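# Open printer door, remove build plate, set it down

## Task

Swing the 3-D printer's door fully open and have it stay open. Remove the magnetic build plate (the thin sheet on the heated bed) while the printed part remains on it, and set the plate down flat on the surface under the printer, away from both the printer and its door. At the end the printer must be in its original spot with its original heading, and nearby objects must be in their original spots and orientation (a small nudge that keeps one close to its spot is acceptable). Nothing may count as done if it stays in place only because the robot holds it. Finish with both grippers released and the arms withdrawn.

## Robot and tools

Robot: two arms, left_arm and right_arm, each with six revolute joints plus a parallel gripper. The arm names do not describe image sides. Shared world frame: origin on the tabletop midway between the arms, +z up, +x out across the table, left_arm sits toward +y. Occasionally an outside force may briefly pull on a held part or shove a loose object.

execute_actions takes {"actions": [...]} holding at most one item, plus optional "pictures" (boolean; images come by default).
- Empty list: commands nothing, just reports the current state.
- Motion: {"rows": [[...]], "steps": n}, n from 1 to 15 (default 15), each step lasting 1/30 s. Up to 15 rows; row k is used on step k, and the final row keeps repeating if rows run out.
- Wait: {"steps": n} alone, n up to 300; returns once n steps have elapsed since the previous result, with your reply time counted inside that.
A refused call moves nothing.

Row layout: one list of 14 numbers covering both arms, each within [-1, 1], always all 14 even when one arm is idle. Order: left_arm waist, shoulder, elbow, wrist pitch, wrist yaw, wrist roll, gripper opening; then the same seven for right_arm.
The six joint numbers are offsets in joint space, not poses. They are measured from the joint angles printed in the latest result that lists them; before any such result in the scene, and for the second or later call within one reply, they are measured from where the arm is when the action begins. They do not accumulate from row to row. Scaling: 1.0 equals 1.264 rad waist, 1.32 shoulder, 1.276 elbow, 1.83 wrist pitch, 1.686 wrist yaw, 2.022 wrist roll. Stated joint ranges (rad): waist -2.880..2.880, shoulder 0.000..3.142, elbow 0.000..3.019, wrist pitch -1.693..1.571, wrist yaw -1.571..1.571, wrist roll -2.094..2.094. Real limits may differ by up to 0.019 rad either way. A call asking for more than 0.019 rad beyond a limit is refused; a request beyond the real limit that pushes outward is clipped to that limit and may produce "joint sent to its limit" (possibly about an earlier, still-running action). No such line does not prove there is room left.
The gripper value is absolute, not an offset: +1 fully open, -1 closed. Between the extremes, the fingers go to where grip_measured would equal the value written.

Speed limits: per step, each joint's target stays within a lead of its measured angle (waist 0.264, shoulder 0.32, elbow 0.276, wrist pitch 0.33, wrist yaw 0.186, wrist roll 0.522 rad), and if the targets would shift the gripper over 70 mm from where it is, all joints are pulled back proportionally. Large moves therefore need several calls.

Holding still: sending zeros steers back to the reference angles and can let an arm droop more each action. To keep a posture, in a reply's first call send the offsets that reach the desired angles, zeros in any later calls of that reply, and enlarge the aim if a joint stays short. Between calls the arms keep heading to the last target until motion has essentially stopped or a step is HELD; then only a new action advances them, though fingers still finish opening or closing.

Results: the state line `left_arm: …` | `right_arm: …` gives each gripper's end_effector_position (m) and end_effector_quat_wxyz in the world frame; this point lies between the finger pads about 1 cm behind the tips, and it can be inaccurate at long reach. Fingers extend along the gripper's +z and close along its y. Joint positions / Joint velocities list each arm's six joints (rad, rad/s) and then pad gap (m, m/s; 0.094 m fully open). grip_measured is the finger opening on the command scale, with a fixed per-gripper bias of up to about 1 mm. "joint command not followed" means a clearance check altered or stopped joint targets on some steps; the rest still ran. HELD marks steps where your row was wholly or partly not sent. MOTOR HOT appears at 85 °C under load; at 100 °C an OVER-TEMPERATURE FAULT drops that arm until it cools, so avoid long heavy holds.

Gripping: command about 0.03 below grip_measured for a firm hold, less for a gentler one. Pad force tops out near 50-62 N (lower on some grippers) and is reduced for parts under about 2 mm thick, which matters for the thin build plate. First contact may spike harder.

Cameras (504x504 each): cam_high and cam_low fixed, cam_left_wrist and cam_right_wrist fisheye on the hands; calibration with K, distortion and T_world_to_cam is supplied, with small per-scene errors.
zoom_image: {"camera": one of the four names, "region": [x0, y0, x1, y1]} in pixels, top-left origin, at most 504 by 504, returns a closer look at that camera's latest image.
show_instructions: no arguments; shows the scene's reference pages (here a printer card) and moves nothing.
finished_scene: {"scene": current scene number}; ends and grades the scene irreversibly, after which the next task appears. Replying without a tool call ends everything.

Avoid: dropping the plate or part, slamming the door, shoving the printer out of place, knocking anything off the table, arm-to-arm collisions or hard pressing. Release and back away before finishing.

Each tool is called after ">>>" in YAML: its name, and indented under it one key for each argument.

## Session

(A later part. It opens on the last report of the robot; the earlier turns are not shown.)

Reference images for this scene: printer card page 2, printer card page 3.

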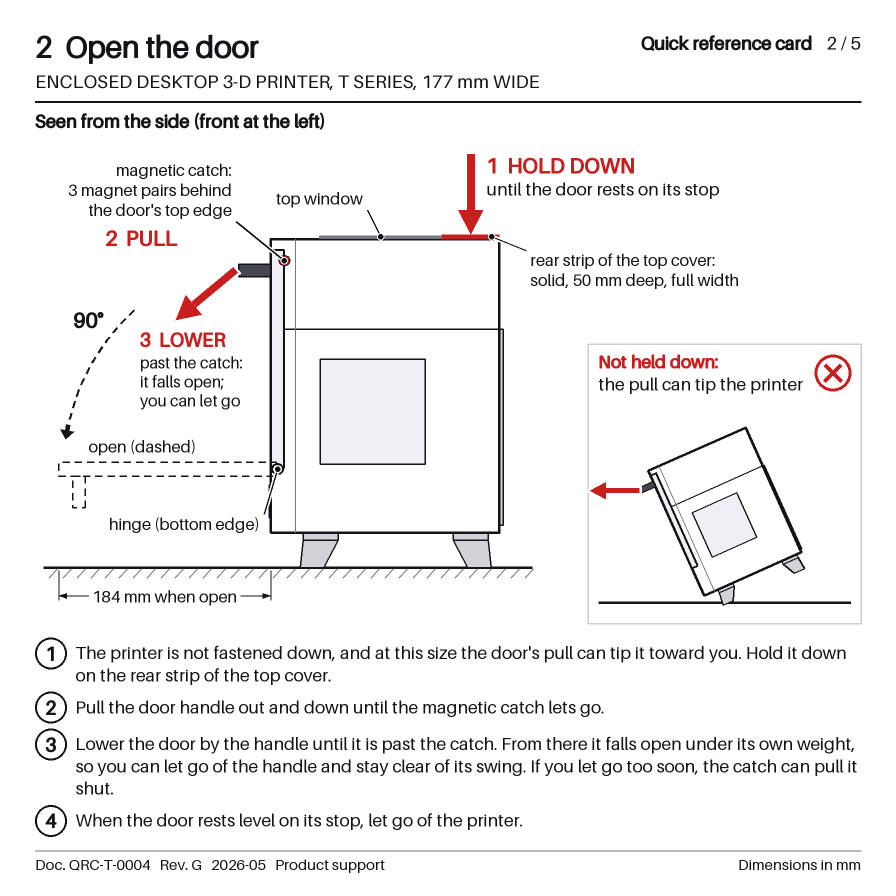

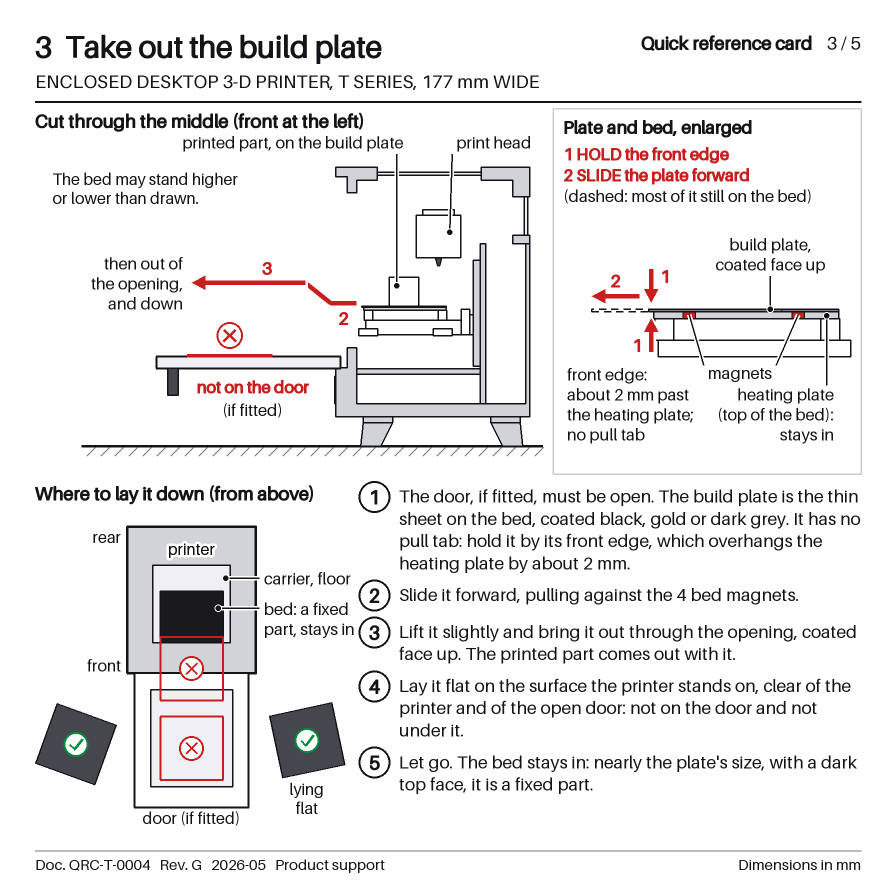

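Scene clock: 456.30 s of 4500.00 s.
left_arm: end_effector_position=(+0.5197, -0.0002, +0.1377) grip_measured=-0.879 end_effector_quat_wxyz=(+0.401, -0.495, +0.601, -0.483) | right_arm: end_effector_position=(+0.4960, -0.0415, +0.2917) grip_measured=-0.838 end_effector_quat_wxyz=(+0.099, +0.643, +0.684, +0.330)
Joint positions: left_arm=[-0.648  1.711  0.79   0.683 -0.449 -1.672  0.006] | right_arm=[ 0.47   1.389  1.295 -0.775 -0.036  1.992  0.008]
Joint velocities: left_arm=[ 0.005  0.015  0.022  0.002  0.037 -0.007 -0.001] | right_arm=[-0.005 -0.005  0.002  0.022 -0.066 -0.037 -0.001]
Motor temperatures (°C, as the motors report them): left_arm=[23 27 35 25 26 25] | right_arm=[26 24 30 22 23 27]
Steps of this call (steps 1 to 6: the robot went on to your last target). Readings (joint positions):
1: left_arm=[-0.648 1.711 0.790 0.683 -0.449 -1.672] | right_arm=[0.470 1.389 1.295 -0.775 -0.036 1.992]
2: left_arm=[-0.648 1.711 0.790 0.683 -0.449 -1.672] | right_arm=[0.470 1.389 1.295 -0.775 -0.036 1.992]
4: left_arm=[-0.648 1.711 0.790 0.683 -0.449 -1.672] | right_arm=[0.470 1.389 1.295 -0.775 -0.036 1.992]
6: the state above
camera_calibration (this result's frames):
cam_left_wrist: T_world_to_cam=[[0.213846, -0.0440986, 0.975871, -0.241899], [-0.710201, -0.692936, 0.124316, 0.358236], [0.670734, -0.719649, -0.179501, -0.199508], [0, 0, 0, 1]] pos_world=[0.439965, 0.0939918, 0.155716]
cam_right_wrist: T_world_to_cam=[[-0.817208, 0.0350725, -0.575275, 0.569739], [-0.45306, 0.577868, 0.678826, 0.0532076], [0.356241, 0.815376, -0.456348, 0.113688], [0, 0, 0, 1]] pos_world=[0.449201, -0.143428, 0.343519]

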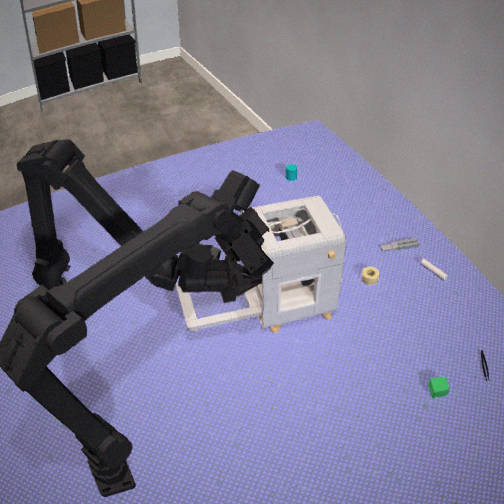

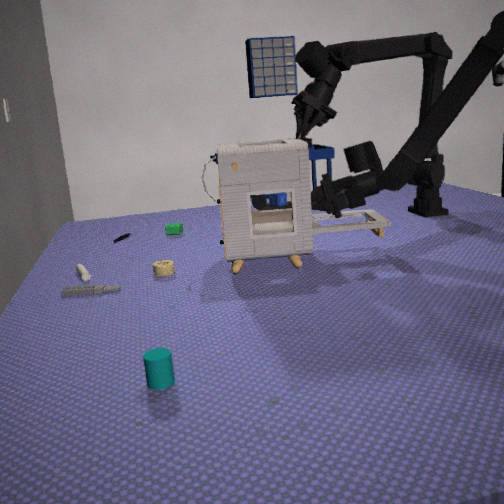

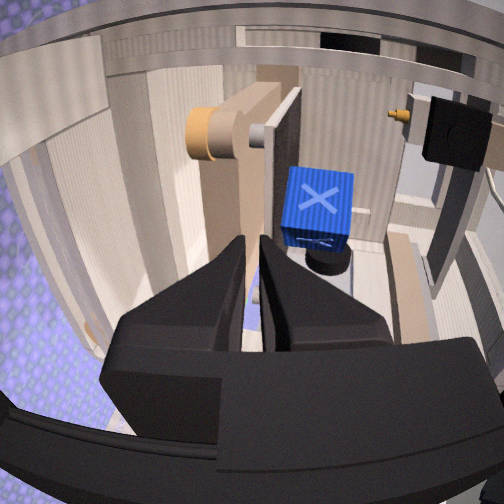

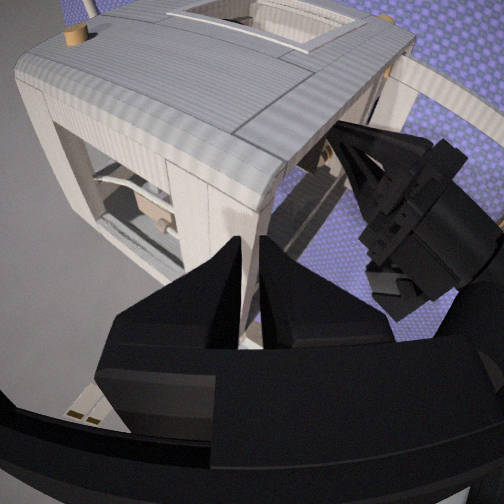

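>>> execute_actions:
  actions:
    - {"rows":[[0,-0.005,0.015,0,0,0,-0.88,-0.005,0.06,-0.03,0,0,0,-0.84],[0,-0.007,0.015,0,0,0,-0.88,-0.005,0.06,-0.03,0,0,0,-0.84],[0,-0.009,0.015,0,0,0,-0.88,-0.005,0.06,-0.03,0,0,0,-0.84],[0,-0.011,0.015,0,0,0,-0.88,-0.005,0.06,-0.03,0,0,0,-0.84],[0,-0.013,0.015,0,0,0,-0.88,-0.005,0.06,-0.03,0,0,0,-0.84],[0,-0.015,0.015,0,0,0,-0.88,-0.005,0.06,-0.03,0,0,0,-0.84]],"steps":15}

>>> zoom_image:
  camera: "cam_left_wrist"
  region: [190, 150, 320, 300]

Scene clock: 472.17 s of 4500.00 s.
left_arm: end_effector_position=(+0.5197, -0.0002, +0.1392) grip_measured=-0.879 end_effector_quat_wxyz=(+0.401, -0.495, +0.600, -0.484) | right_arm: end_effector_position=(+0.4960, -0.0415, +0.2917) grip_measured=-0.838 end_effector_quat_wxyz=(+0.099, +0.643, +0.684, +0.330)
Joint positions: left_arm=[-0.648  1.708  0.79   0.683 -0.449 -1.672  0.006] | right_arm=[ 0.47   1.389  1.295 -0.775 -0.036  1.992  0.008]
Joint velocities: left_arm=[-0.015  0.005 -0.007  0.002  0.051  0.051 -0.   ] | right_arm=[-0.015 -0.005 -0.012  0.002 -0.037  0.022 -0.001]
Motor temperatures (°C, as the motors report them): left_arm=[23 28 35 25 26 25] | right_arm=[26 24 30 22 23 27]
Steps of this call (steps 1 to 15: the robot went on to your last target; steps 16 to 90: nothing new was sent; then 12.37 s passed at rest; steps 91 to 105: all 15 steps of this action). Readings (joint positions):
91: left_arm=[-0.648 1.711 0.790 0.683 -0.449 -1.672] | right_arm=[0.470 1.389 1.295 -0.775 -0.036 1.992]
92: left_arm=[-0.648 1.711 0.790 0.683 -0.449 -1.672] | right_arm=[0.470 1.389 1.295 -0.775 -0.036 1.992]
94: left_arm=[-0.648 1.710 0.790 0.683 -0.449 -1.672] | right_arm=[0.470 1.389 1.295 -0.775 -0.036 1.992]
98: left_arm=[-0.648 1.709 0.790 0.683 -0.449 -1.672] | right_arm=[0.470 1.389 1.295 -0.775 -0.036 1.992]
105: the state above
camera_calibration (this result's frames):
cam_left_wrist: T_world_to_cam=[[0.211767, -0.0425261, 0.976394, -0.242382], [-0.710465, -0.692736, 0.123919, 0.358235], [0.671114, -0.719936, -0.176912, -0.19977], [0, 0, 0, 1]] pos_world=[0.43991, 0.0940333, 0.156926]
cam_right_wrist: T_world_to_cam=[[-0.817208, 0.0350725, -0.575275, 0.569739], [-0.45306, 0.577868, 0.678826, 0.0532076], [0.356241, 0.815376, -0.456348, 0.113688], [0, 0, 0, 1]] pos_world=[0.449201, -0.143428, 0.343519]

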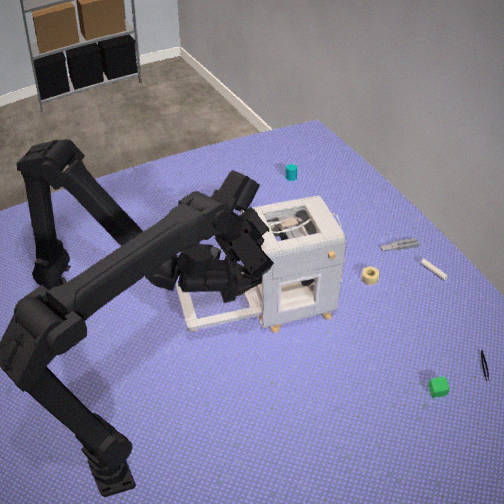

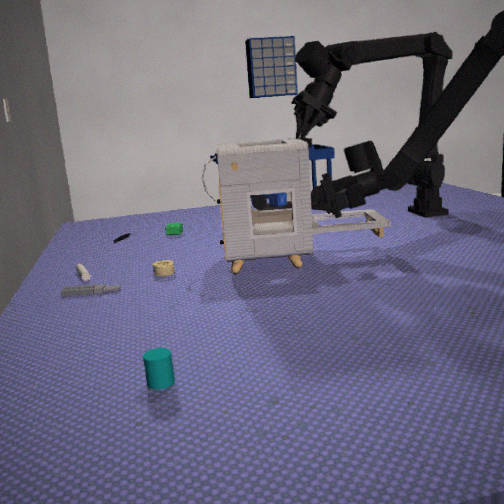

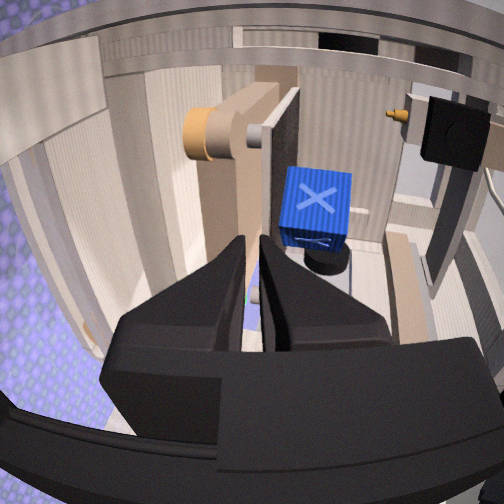

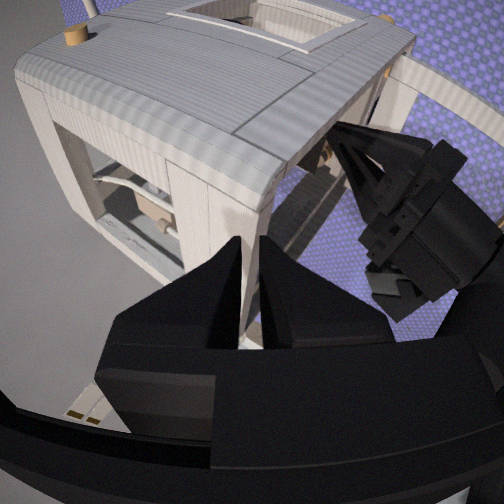

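Region (190, 150, 320, 300) of cam_left_wrist's 504x504 image, scaled by 3.360, with more detail than that image has; it fills the left 437 columns of this view, and the rest is white.

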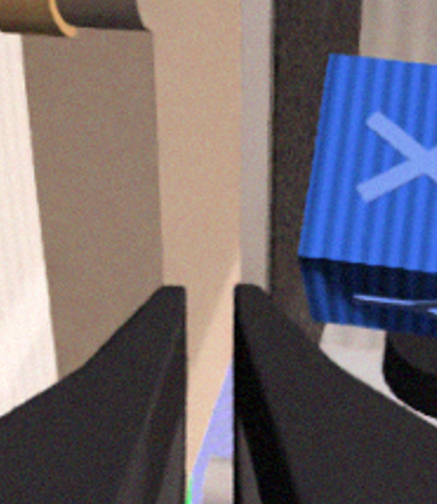

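>>> execute_actions:
  actions:
    - {"rows":[[0,-0.014,0.012,0,0,0,-0.88,-0.005,0.06,-0.03,0,0,0,-0.84],[0,-0.016,0.012,0,0,0,-0.88,-0.005,0.06,-0.03,0,0,0,-0.84],[0,-0.018,0.012,0,0,0,-0.88,-0.005,0.06,-0.03,0,0,0,-0.84],[0,-0.02,0.012,0,0,0,-0.88,-0.005,0.06,-0.03,0,0,0,-0.84],[0,-0.022,0.012,0,0,0,-0.88,-0.005,0.06,-0.03,0,0,0,-0.84]],"steps":15}

>>> zoom_image:
  camera: "cam_left_wrist"
  region: [190, 150, 320, 300]

Scene clock: 479.40 s of 4500.00 s.
left_arm: end_effector_position=(+0.5197, -0.0001, +0.1395) grip_measured=-0.879 end_effector_quat_wxyz=(+0.401, -0.495, +0.600, -0.483) | right_arm: end_effector_position=(+0.4960, -0.0415, +0.2917) grip_measured=-0.838 end_effector_quat_wxyz=(+0.099, +0.643, +0.684, +0.330)
Joint positions: left_arm=[-0.648  1.707  0.79   0.682 -0.449 -1.672  0.006] | right_arm=[ 0.47   1.389  1.295 -0.775 -0.036  1.992  0.008]
Joint velocities: left_arm=[-0.005  0.005  0.012 -0.002  0.022 -0.007  0.001] | right_arm=[-0.015 -0.024 -0.017  0.007  0.007  0.066 -0.001]
Motor temperatures (°C, as the motors report them): left_arm=[23 28 35 25 26 25] | right_arm=[26 24 30 22 23 27]
Steps of this call (steps 1 to 15: the robot went on to your last target; steps 16 to 90: nothing new was sent; then 3.73 s passed at rest; steps 91 to 105: all 15 steps of this action). Readings (joint positions):
91: left_arm=[-0.648 1.708 0.790 0.683 -0.449 -1.672] | right_arm=[0.470 1.389 1.295 -0.775 -0.036 1.992]
92: left_arm=[-0.648 1.708 0.790 0.683 -0.449 -1.672] | right_arm=[0.470 1.389 1.295 -0.775 -0.036 1.992]
94: left_arm=[-0.648 1.708 0.790 0.683 -0.449 -1.672] | right_arm=[0.470 1.389 1.295 -0.775 -0.036 1.992]
98: left_arm=[-0.648 1.707 0.790 0.682 -0.449 -1.672] | right_arm=[0.470 1.389 1.295 -0.775 -0.036 1.992]
105: the state above
camera_calibration (this result's frames):
cam_left_wrist: T_world_to_cam=[[0.212065, -0.0427508, 0.97632, -0.242817], [-0.710427, -0.692765, 0.123976, 0.358154], [0.67106, -0.719895, -0.177282, -0.199545], [0, 0, 0, 1]] pos_world=[0.439842, 0.0940846, 0.157289]
cam_right_wrist: T_world_to_cam=[[-0.817208, 0.0350725, -0.575275, 0.569739], [-0.45306, 0.577868, 0.678826, 0.0532076], [0.356241, 0.815376, -0.456348, 0.113688], [0, 0, 0, 1]] pos_world=[0.449201, -0.143428, 0.343519]

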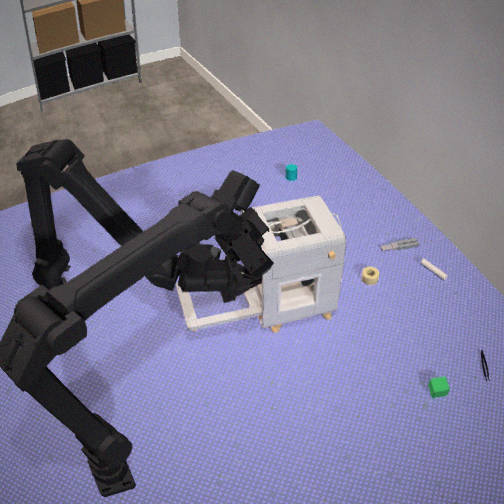

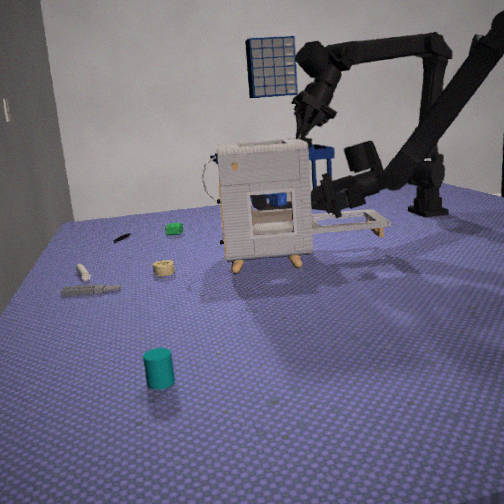

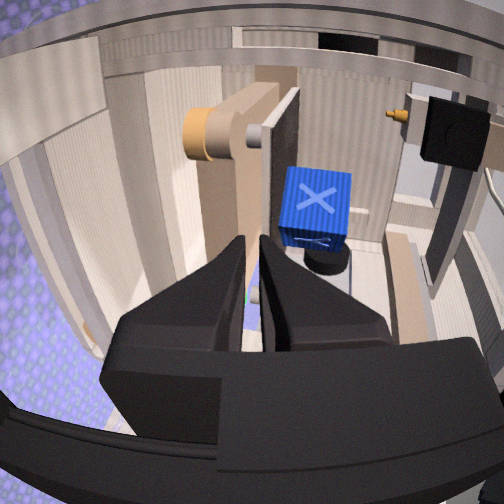

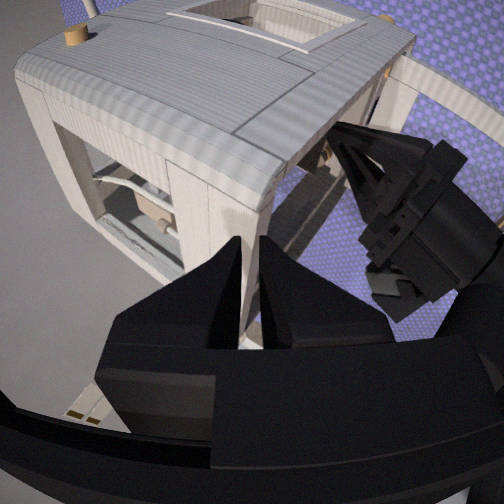

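Region (190, 150, 320, 300) of cam_left_wrist's 504x504 image, scaled by 3.360, with more detail than that image has; it fills the left 437 columns of this view, and the rest is white.

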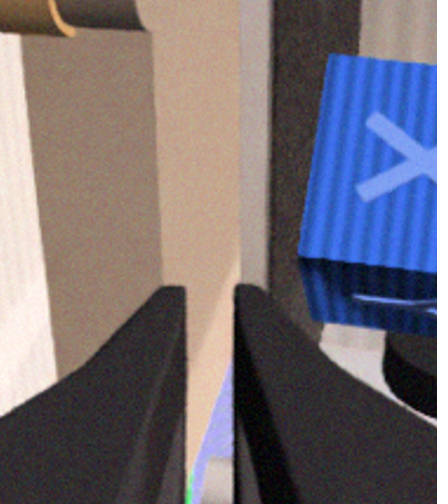

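>>> execute_actions:
  actions: []

Scene clock: 503.57 s of 4500.00 s.
left_arm: end_effector_position=(+0.5197, -0.0001, +0.1395) grip_measured=-0.879 end_effector_quat_wxyz=(+0.401, -0.495, +0.600, -0.483) | right_arm: end_effector_position=(+0.4960, -0.0415, +0.2917) grip_measured=-0.838 end_effector_quat_wxyz=(+0.099, +0.643, +0.684, +0.330)
Joint positions: left_arm=[-0.648  1.707  0.79   0.682 -0.449 -1.672  0.006] | right_arm=[ 0.47   1.389  1.295 -0.775 -0.036  1.992  0.008]
Joint velocities: left_arm=[-0.005  0.005 -0.012  0.022 -0.007  0.007 -0.001] | right_arm=[-0.015  0.005 -0.017 -0.007  0.007 -0.022 -0.001]
Motor temperatures (°C, as the motors report them): left_arm=[23 28 34 26 26 25] | right_arm=[26 24 30 22 23 27]
Steps of this call (steps 1 to 15: the robot went on to your last target; steps 16 to 90: nothing new was sent; then 21.17 s passed at rest). Readings (joint positions):
1: left_arm=[-0.648 1.707 0.790 0.682 -0.449 -1.672] | right_arm=[0.470 1.389 1.295 -0.775 -0.036 1.992]
2: left_arm=[-0.648 1.707 0.790 0.682 -0.449 -1.672] | right_arm=[0.470 1.389 1.295 -0.775 -0.036 1.992]
4: left_arm=[-0.648 1.707 0.790 0.682 -0.449 -1.672] | right_arm=[0.470 1.389 1.295 -0.775 -0.036 1.992]
8: left_arm=[-0.648 1.707 0.790 0.682 -0.449 -1.672] | right_arm=[0.470 1.389 1.295 -0.775 -0.036 1.992]
90: the state above
All arms were judged still, so your last target was given up. Only a new action makes them travel on or press farther. Fingers that are still opening or closing keep moving.
camera_calibration (this result's frames):
cam_left_wrist: T_world_to_cam=[[0.212065, -0.0427508, 0.97632, -0.242817], [-0.710427, -0.692765, 0.123976, 0.358154], [0.67106, -0.719895, -0.177282, -0.199545], [0, 0, 0, 1]] pos_world=[0.439842, 0.0940846, 0.157289]
cam_right_wrist: T_world_to_cam=[[-0.817208, 0.0350725, -0.575275, 0.569739], [-0.45306, 0.577868, 0.678826, 0.0532076], [0.356241, 0.815376, -0.456348, 0.113688], [0, 0, 0, 1]] pos_world=[0.449201, -0.143428, 0.343519]

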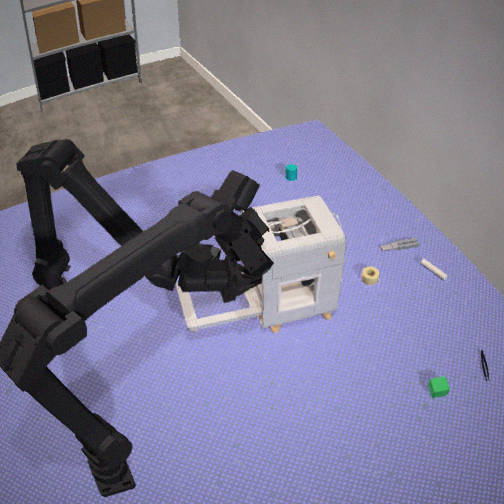

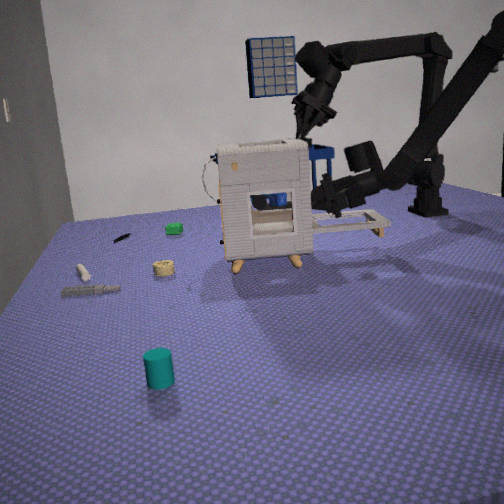

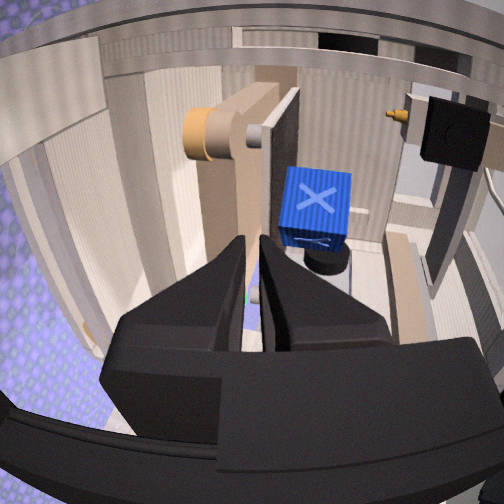

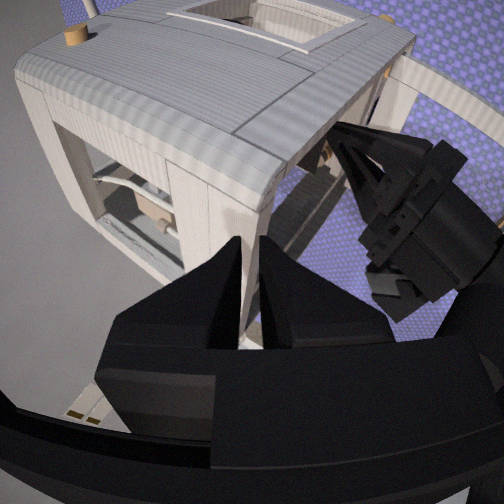

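>>> execute_actions:
  actions:
    - {"rows":[[-0.004,-0.006,-0.008,0.003,-0.003,0,-0.88,-0.005,0.06,-0.03,0,0,0,-0.84],[-0.007,-0.010,-0.014,0.006,-0.005,0,-0.88,-0.005,0.06,-0.03,0,0,0,-0.84],[-0.010,-0.014,-0.020,0.009,-0.007,0,-0.88,-0.005,0.06,-0.03,0,0,0,-0.84],[-0.012,-0.018,-0.025,0.012,-0.008,0,-0.88,-0.005,0.06,-0.03,0,0,0,-0.84]],"steps":15}

Scene clock: 518.63 s of 4500.00 s.
left_arm: end_effector_position=(+0.5085, +0.0058, +0.1325) grip_measured=-0.879 end_effector_quat_wxyz=(+0.402, -0.497, +0.605, -0.476) | right_arm: end_effector_position=(+0.4960, -0.0415, +0.2917) grip_measured=-0.838 end_effector_quat_wxyz=(+0.099, +0.643, +0.684, +0.330)
Joint positions: left_arm=[-0.654  1.694  0.756  0.685 -0.459 -1.672  0.006] | right_arm=[ 0.47   1.389  1.295 -0.775 -0.036  1.992  0.008]
Joint velocities: left_arm=[-0.024 -0.005 -0.022 -0.027  0.007 -0.007  0.   ] | right_arm=[-0.005  0.005 -0.027 -0.007 -0.066  0.037  0.   ]
Motor temperatures (°C, as the motors report them): left_arm=[23 28 34 26 26 25] | right_arm=[26 24 30 22 23 27]
Steps of this call (steps 1 to 90: nothing new was sent; then 11.57 s passed at rest; steps 91 to 105: all 15 steps of this action). Readings (joint positions):
91: left_arm=[-0.648 1.707 0.788 0.682 -0.449 -1.672] | right_arm=[0.470 1.389 1.295 -0.775 -0.036 1.992]
92: left_arm=[-0.648 1.707 0.785 0.682 -0.451 -1.672] | right_arm=[0.470 1.389 1.295 -0.775 -0.036 1.992]
94: left_arm=[-0.648 1.702 0.774 0.682 -0.456 -1.672] | right_arm=[0.470 1.389 1.295 -0.775 -0.036 1.992]
98: left_arm=[-0.652 1.695 0.756 0.684 -0.459 -1.672] | right_arm=[0.470 1.389 1.295 -0.775 -0.036 1.992]
105: the state above
camera_calibration (this result's frames):
cam_left_wrist: T_world_to_cam=[[0.22439, -0.0541947, 0.972991, -0.239138], [-0.70618, -0.697084, 0.124032, 0.3531], [0.671535, -0.714938, -0.19469, -0.187015], [0, 0, 0, 1]] pos_world=[0.428599, 0.0994764, 0.152474]
cam_right_wrist: T_world_to_cam=[[-0.817208, 0.0350725, -0.575275, 0.569739], [-0.45306, 0.577868, 0.678826, 0.0532076], [0.356241, 0.815376, -0.456348, 0.113688], [0, 0, 0, 1]] pos_world=[0.449201, -0.143428, 0.343519]

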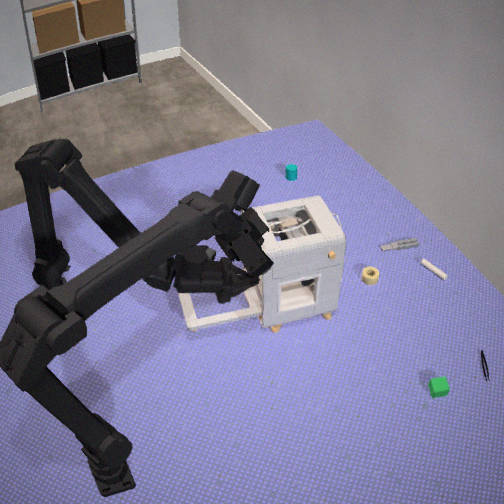

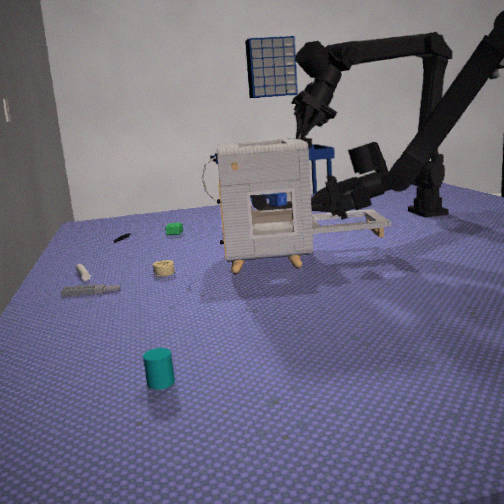

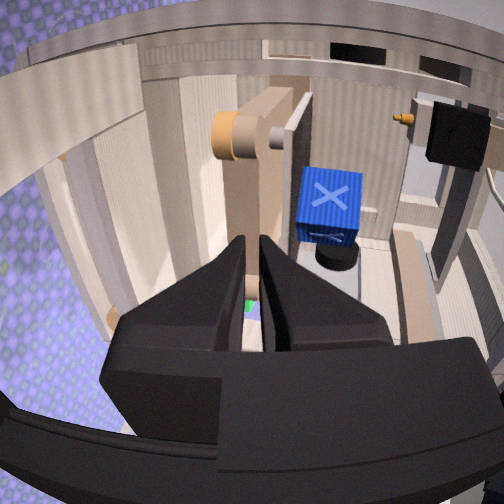

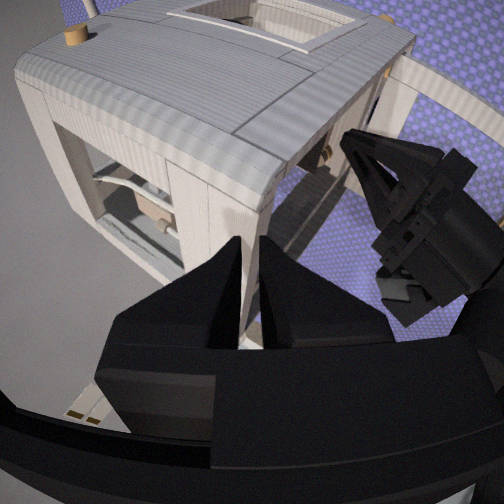

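>>> execute_actions:
  actions:
    - {"rows":[[0,-0.008,0.01,0.005,0,0,-0.88,-0.005,0.06,-0.03,0,0,0,-0.84],[0,-0.014,0.012,0.005,0,0,-0.88,-0.005,0.06,-0.03,0,0,0,-0.84],[0,-0.020,0.012,0.005,0,0,-0.88,-0.005,0.06,-0.03,0,0,0,-0.84],[0,-0.026,0.012,0.005,0,0,-0.88,-0.005,0.06,-0.03,0,0,0,-0.84]],"steps":15}

Scene clock: 527.60 s of 4500.00 s.
left_arm: end_effector_position=(+0.5083, +0.0060, +0.1497) grip_measured=-0.879 end_effector_quat_wxyz=(+0.404, -0.495, +0.595, -0.487) | right_arm: end_effector_position=(+0.4960, -0.0415, +0.2917) grip_measured=-0.838 end_effector_quat_wxyz=(+0.099, +0.643, +0.684, +0.330)
Joint positions: left_arm=[-0.654  1.664  0.756  0.685 -0.459 -1.672  0.006] | right_arm=[ 0.47   1.389  1.295 -0.775 -0.036  1.992  0.008]
Joint velocities: left_arm=[-0.005  0.005 -0.007 -0.002 -0.007  0.022  0.   ] | right_arm=[-0.005 -0.005 -0.002 -0.002 -0.022  0.007 -0.001]
Motor temperatures (°C, as the motors report them): left_arm=[23 28 34 26 26 25] | right_arm=[26 24 30 22 23 27]
Steps of this call (steps 1 to 15: the robot went on to your last target; steps 16 to 90: nothing new was sent; then 5.47 s passed at rest; steps 91 to 105: all 15 steps of this action). Readings (joint positions):
91: left_arm=[-0.654 1.694 0.756 0.685 -0.459 -1.672] | right_arm=[0.470 1.389 1.295 -0.775 -0.036 1.992]
92: left_arm=[-0.654 1.694 0.756 0.685 -0.459 -1.672] | right_arm=[0.470 1.389 1.295 -0.775 -0.036 1.992]
94: left_arm=[-0.654 1.690 0.756 0.685 -0.459 -1.672] | right_arm=[0.470 1.389 1.295 -0.775 -0.036 1.992]
98: left_arm=[-0.654 1.671 0.756 0.685 -0.459 -1.672] | right_arm=[0.470 1.389 1.295 -0.775 -0.036 1.992]
105: the state above
camera_calibration (this result's frames):
cam_left_wrist: T_world_to_cam=[[0.200744, -0.0360797, 0.978979, -0.244702], [-0.709133, -0.694821, 0.119804, 0.353055], [0.675893, -0.718277, -0.165067, -0.190001], [0, 0, 0, 1]] pos_world=[0.427906, 0.100008, 0.165898]
cam_right_wrist: T_world_to_cam=[[-0.817208, 0.0350725, -0.575275, 0.569739], [-0.45306, 0.577868, 0.678826, 0.0532076], [0.356241, 0.815376, -0.456348, 0.113688], [0, 0, 0, 1]] pos_world=[0.449201, -0.143428, 0.343519]

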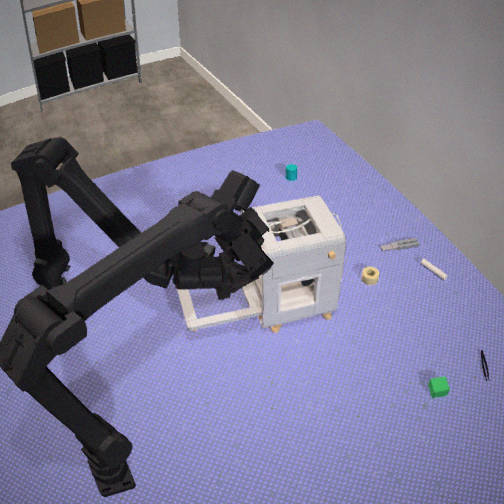

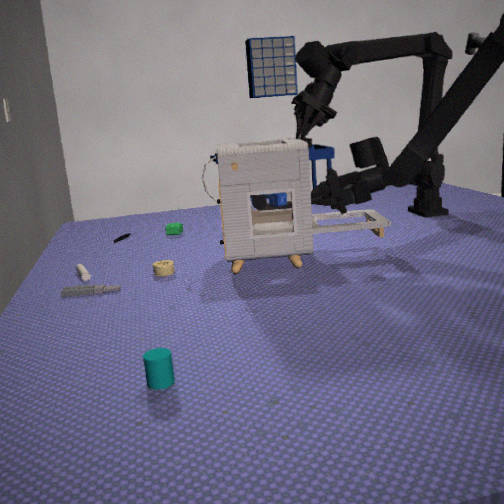

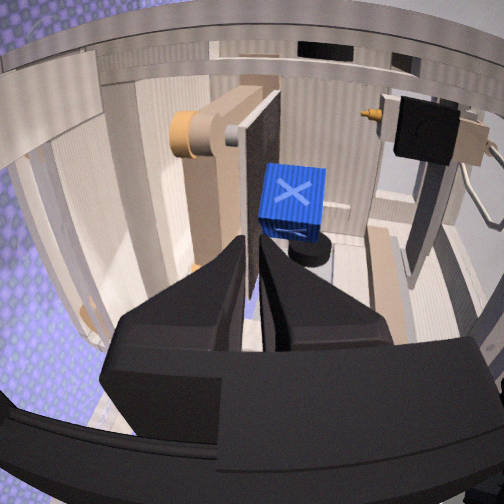

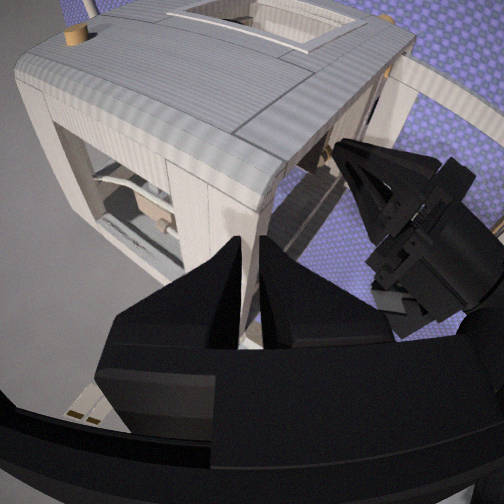

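>>> execute_actions:
  actions:
    - {"rows":[[0.004,0.004,0.022,0.005,0.002,0,-0.88,-0.005,0.06,-0.03,0,0,0,-0.84],[0.005,0.006,0.026,0.005,0.003,0,-0.88,-0.005,0.06,-0.03,0,0,0,-0.84],[0.006,0.009,0.029,0.005,0.004,0,-0.88,-0.005,0.06,-0.03,0,0,0,-0.84],[0.007,0.011,0.032,0.005,0.005,0,-0.88,-0.005,0.06,-0.03,0,0,0,-0.84],[0.008,0.013,0.035,0.005,0.005,0,-0.88,-0.005,0.06,-0.03,0,0,0,-0.84],[0.009,0.015,0.037,0.005,0.006,0,-0.88,-0.005,0.06,-0.03,0,0,0,-0.84],[0.010,0.017,0.039,0.005,0.006,0,-0.88,-0.005,0.06,-0.03,0,0,0,-0.84]],"steps":15}

>>> zoom_image:
  camera: "cam_left_wrist"
  region: [200, 170, 320, 290]

Scene clock: 541.97 s of 4500.00 s.
left_arm: end_effector_position=(+0.5130, +0.0033, +0.1504) grip_measured=-0.879 end_effector_quat_wxyz=(+0.403, -0.494, +0.595, -0.490) | right_arm: end_effector_position=(+0.4960, -0.0415, +0.2917) grip_measured=-0.838 end_effector_quat_wxyz=(+0.099, +0.643, +0.684, +0.330)
Joint positions: left_arm=[-0.651  1.674  0.77   0.685 -0.452 -1.672  0.006] | right_arm=[ 0.47   1.389  1.295 -0.775 -0.036  1.992  0.008]
Joint velocities: left_arm=[-0.015 -0.005 -0.007 -0.017 -0.022  0.007 -0.   ] | right_arm=[-0.015  0.015 -0.007 -0.017  0.037 -0.037 -0.002]
Motor temperatures (°C, as the motors report them): left_arm=[23 28 34 26 26 25] | right_arm=[26 24 30 22 23 27]
Steps of this call (steps 1 to 15: the robot went on to your last target; steps 16 to 90: nothing new was sent; then 10.87 s passed at rest; steps 91 to 105: all 15 steps of this action). Readings (joint positions):
91: left_arm=[-0.654 1.664 0.756 0.685 -0.459 -1.672] | right_arm=[0.470 1.389 1.295 -0.775 -0.036 1.992]
92: left_arm=[-0.654 1.664 0.756 0.685 -0.458 -1.672] | right_arm=[0.470 1.389 1.295 -0.775 -0.036 1.992]
94: left_arm=[-0.654 1.664 0.756 0.685 -0.456 -1.672] | right_arm=[0.470 1.389 1.295 -0.775 -0.036 1.992]
98: left_arm=[-0.653 1.669 0.765 0.685 -0.453 -1.672] | right_arm=[0.470 1.389 1.295 -0.775 -0.036 1.992]
105: the state above
camera_calibration (this result's frames):
cam_left_wrist: T_world_to_cam=[[0.198245, -0.0331441, 0.979592, -0.245328], [-0.711954, -0.691779, 0.120676, 0.35575], [0.673662, -0.721348, -0.160739, -0.194528], [0, 0, 0, 1]] pos_world=[0.43296, 0.0976469, 0.166123]
cam_right_wrist: T_world_to_cam=[[-0.817208, 0.0350725, -0.575275, 0.569739], [-0.45306, 0.577868, 0.678826, 0.0532076], [0.356241, 0.815376, -0.456348, 0.113688], [0, 0, 0, 1]] pos_world=[0.449201, -0.143428, 0.343519]

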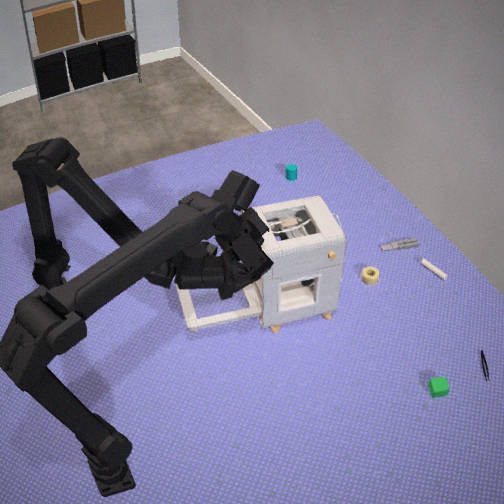

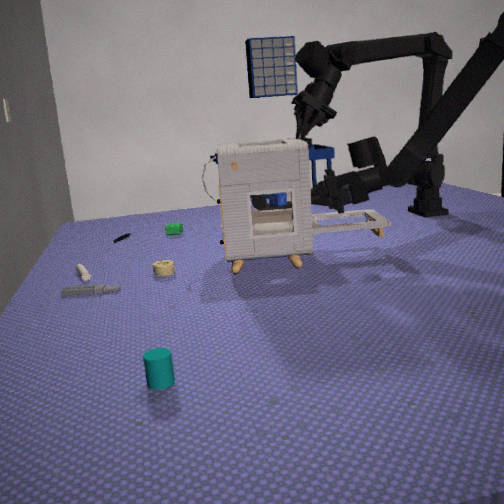

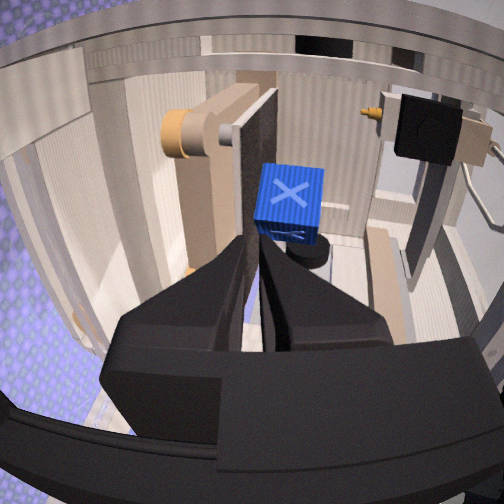

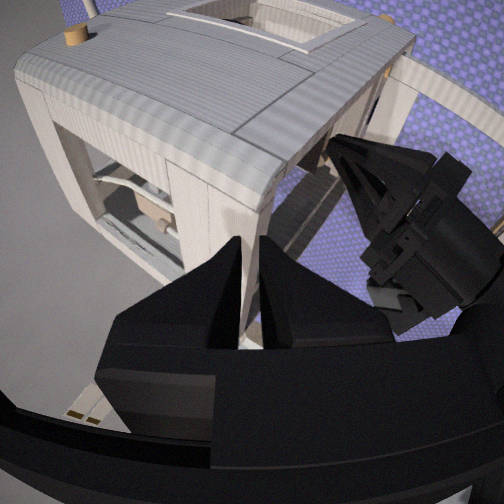

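Region (200, 170, 320, 290) of cam_left_wrist's 504x504 image, scaled by 4.200, with more detail than that image has.

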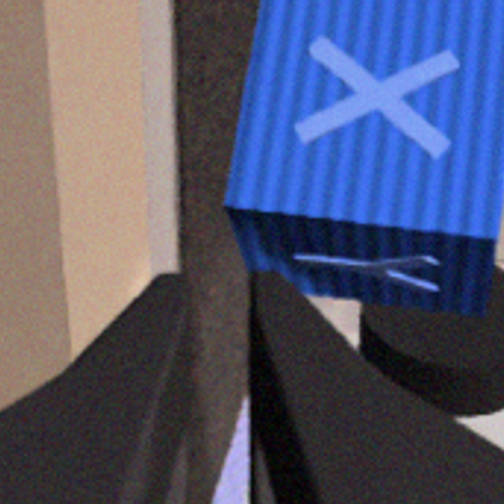

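>>> execute_actions:
  actions:
    - {"rows":[[0.006,0.008,0.02,0.005,0,0,-0.88,-0.005,0.06,-0.03,0,0,0,-0.84],[0.008,0.012,0.02,0.005,0,0,-0.88,-0.005,0.06,-0.03,0,0,0,-0.84],[0.010,0.015,0.02,0.005,0,0,-0.88,-0.005,0.06,-0.03,0,0,0,-0.84]],"steps":12}

>>> zoom_image:
  camera: "cam_left_wrist"
  region: [200, 170, 320, 290]

Scene clock: 553.07 s of 4500.00 s.
left_arm: end_effector_position=(+0.5142, +0.0050, +0.1461) grip_measured=-0.879 end_effector_quat_wxyz=(+0.404, -0.495, +0.596, -0.486) | right_arm: end_effector_position=(+0.4960, -0.0415, +0.2917) grip_measured=-0.838 end_effector_quat_wxyz=(+0.099, +0.643, +0.684, +0.330)
Joint positions: left_arm=[-0.647  1.681  0.77   0.685 -0.452 -1.672  0.006] | right_arm=[ 0.47   1.389  1.295 -0.775 -0.036  1.992  0.008]
Joint velocities: left_arm=[ 0.005 -0.005  0.032  0.007 -0.037  0.037  0.001] | right_arm=[ 0.005 -0.005  0.002 -0.017 -0.037 -0.081  0.   ]
Motor temperatures (°C, as the motors report them): left_arm=[23 28 34 26 26 25] | right_arm=[26 24 30 22 23 27]
Steps of this call (steps 1 to 15: the robot went on to your last target; steps 16 to 90: nothing new was sent; then 7.70 s passed at rest; steps 91 to 102: all 12 steps of this action). Readings (joint positions):
91: left_arm=[-0.651 1.674 0.770 0.685 -0.452 -1.672] | right_arm=[0.470 1.389 1.295 -0.775 -0.036 1.992]
92: left_arm=[-0.651 1.674 0.770 0.685 -0.452 -1.672] | right_arm=[0.470 1.389 1.295 -0.775 -0.036 1.992]
94: left_arm=[-0.650 1.675 0.770 0.685 -0.452 -1.672] | right_arm=[0.470 1.389 1.295 -0.775 -0.036 1.992]
98: left_arm=[-0.648 1.680 0.770 0.685 -0.452 -1.672] | right_arm=[0.470 1.389 1.295 -0.775 -0.036 1.992]
102: the state above
camera_calibration (this result's frames):
cam_left_wrist: T_world_to_cam=[[0.204316, -0.0369667, 0.978207, -0.244164], [-0.708837, -0.694777, 0.121797, 0.356483], [0.675133, -0.718274, -0.168157, -0.194455], [0, 0, 0, 1]] pos_world=[0.433858, 0.0989787, 0.162726]
cam_right_wrist: T_world_to_cam=[[-0.817208, 0.0350725, -0.575275, 0.569739], [-0.45306, 0.577868, 0.678826, 0.0532076], [0.356241, 0.815376, -0.456348, 0.113688], [0, 0, 0, 1]] pos_world=[0.449201, -0.143428, 0.343519]

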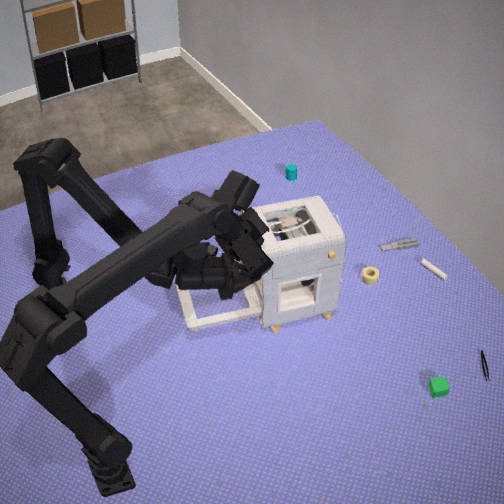

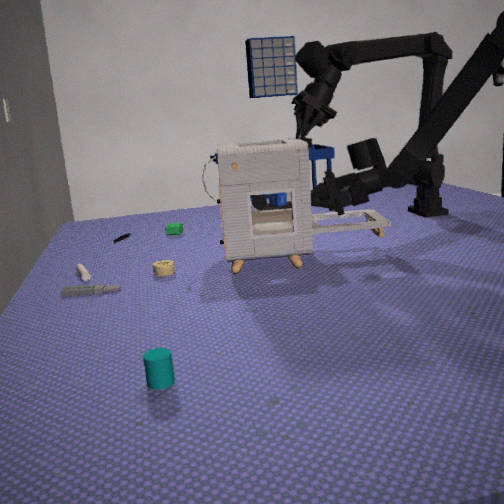

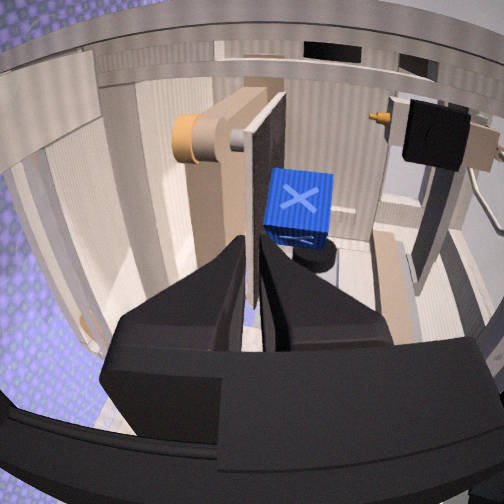

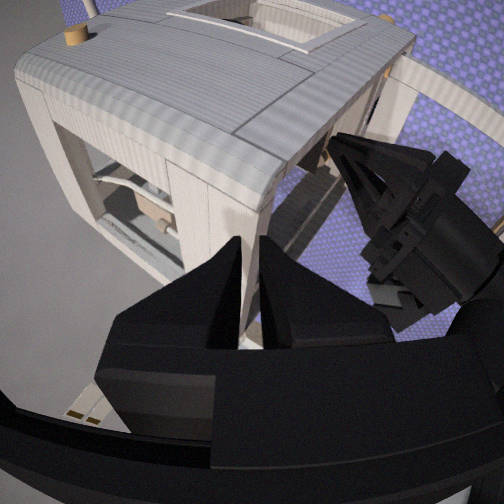

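Region (200, 170, 320, 290) of cam_left_wrist's 504x504 image, scaled by 4.200, with more detail than that image has.

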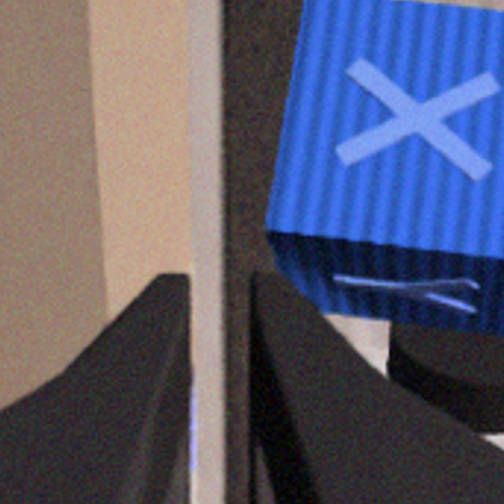

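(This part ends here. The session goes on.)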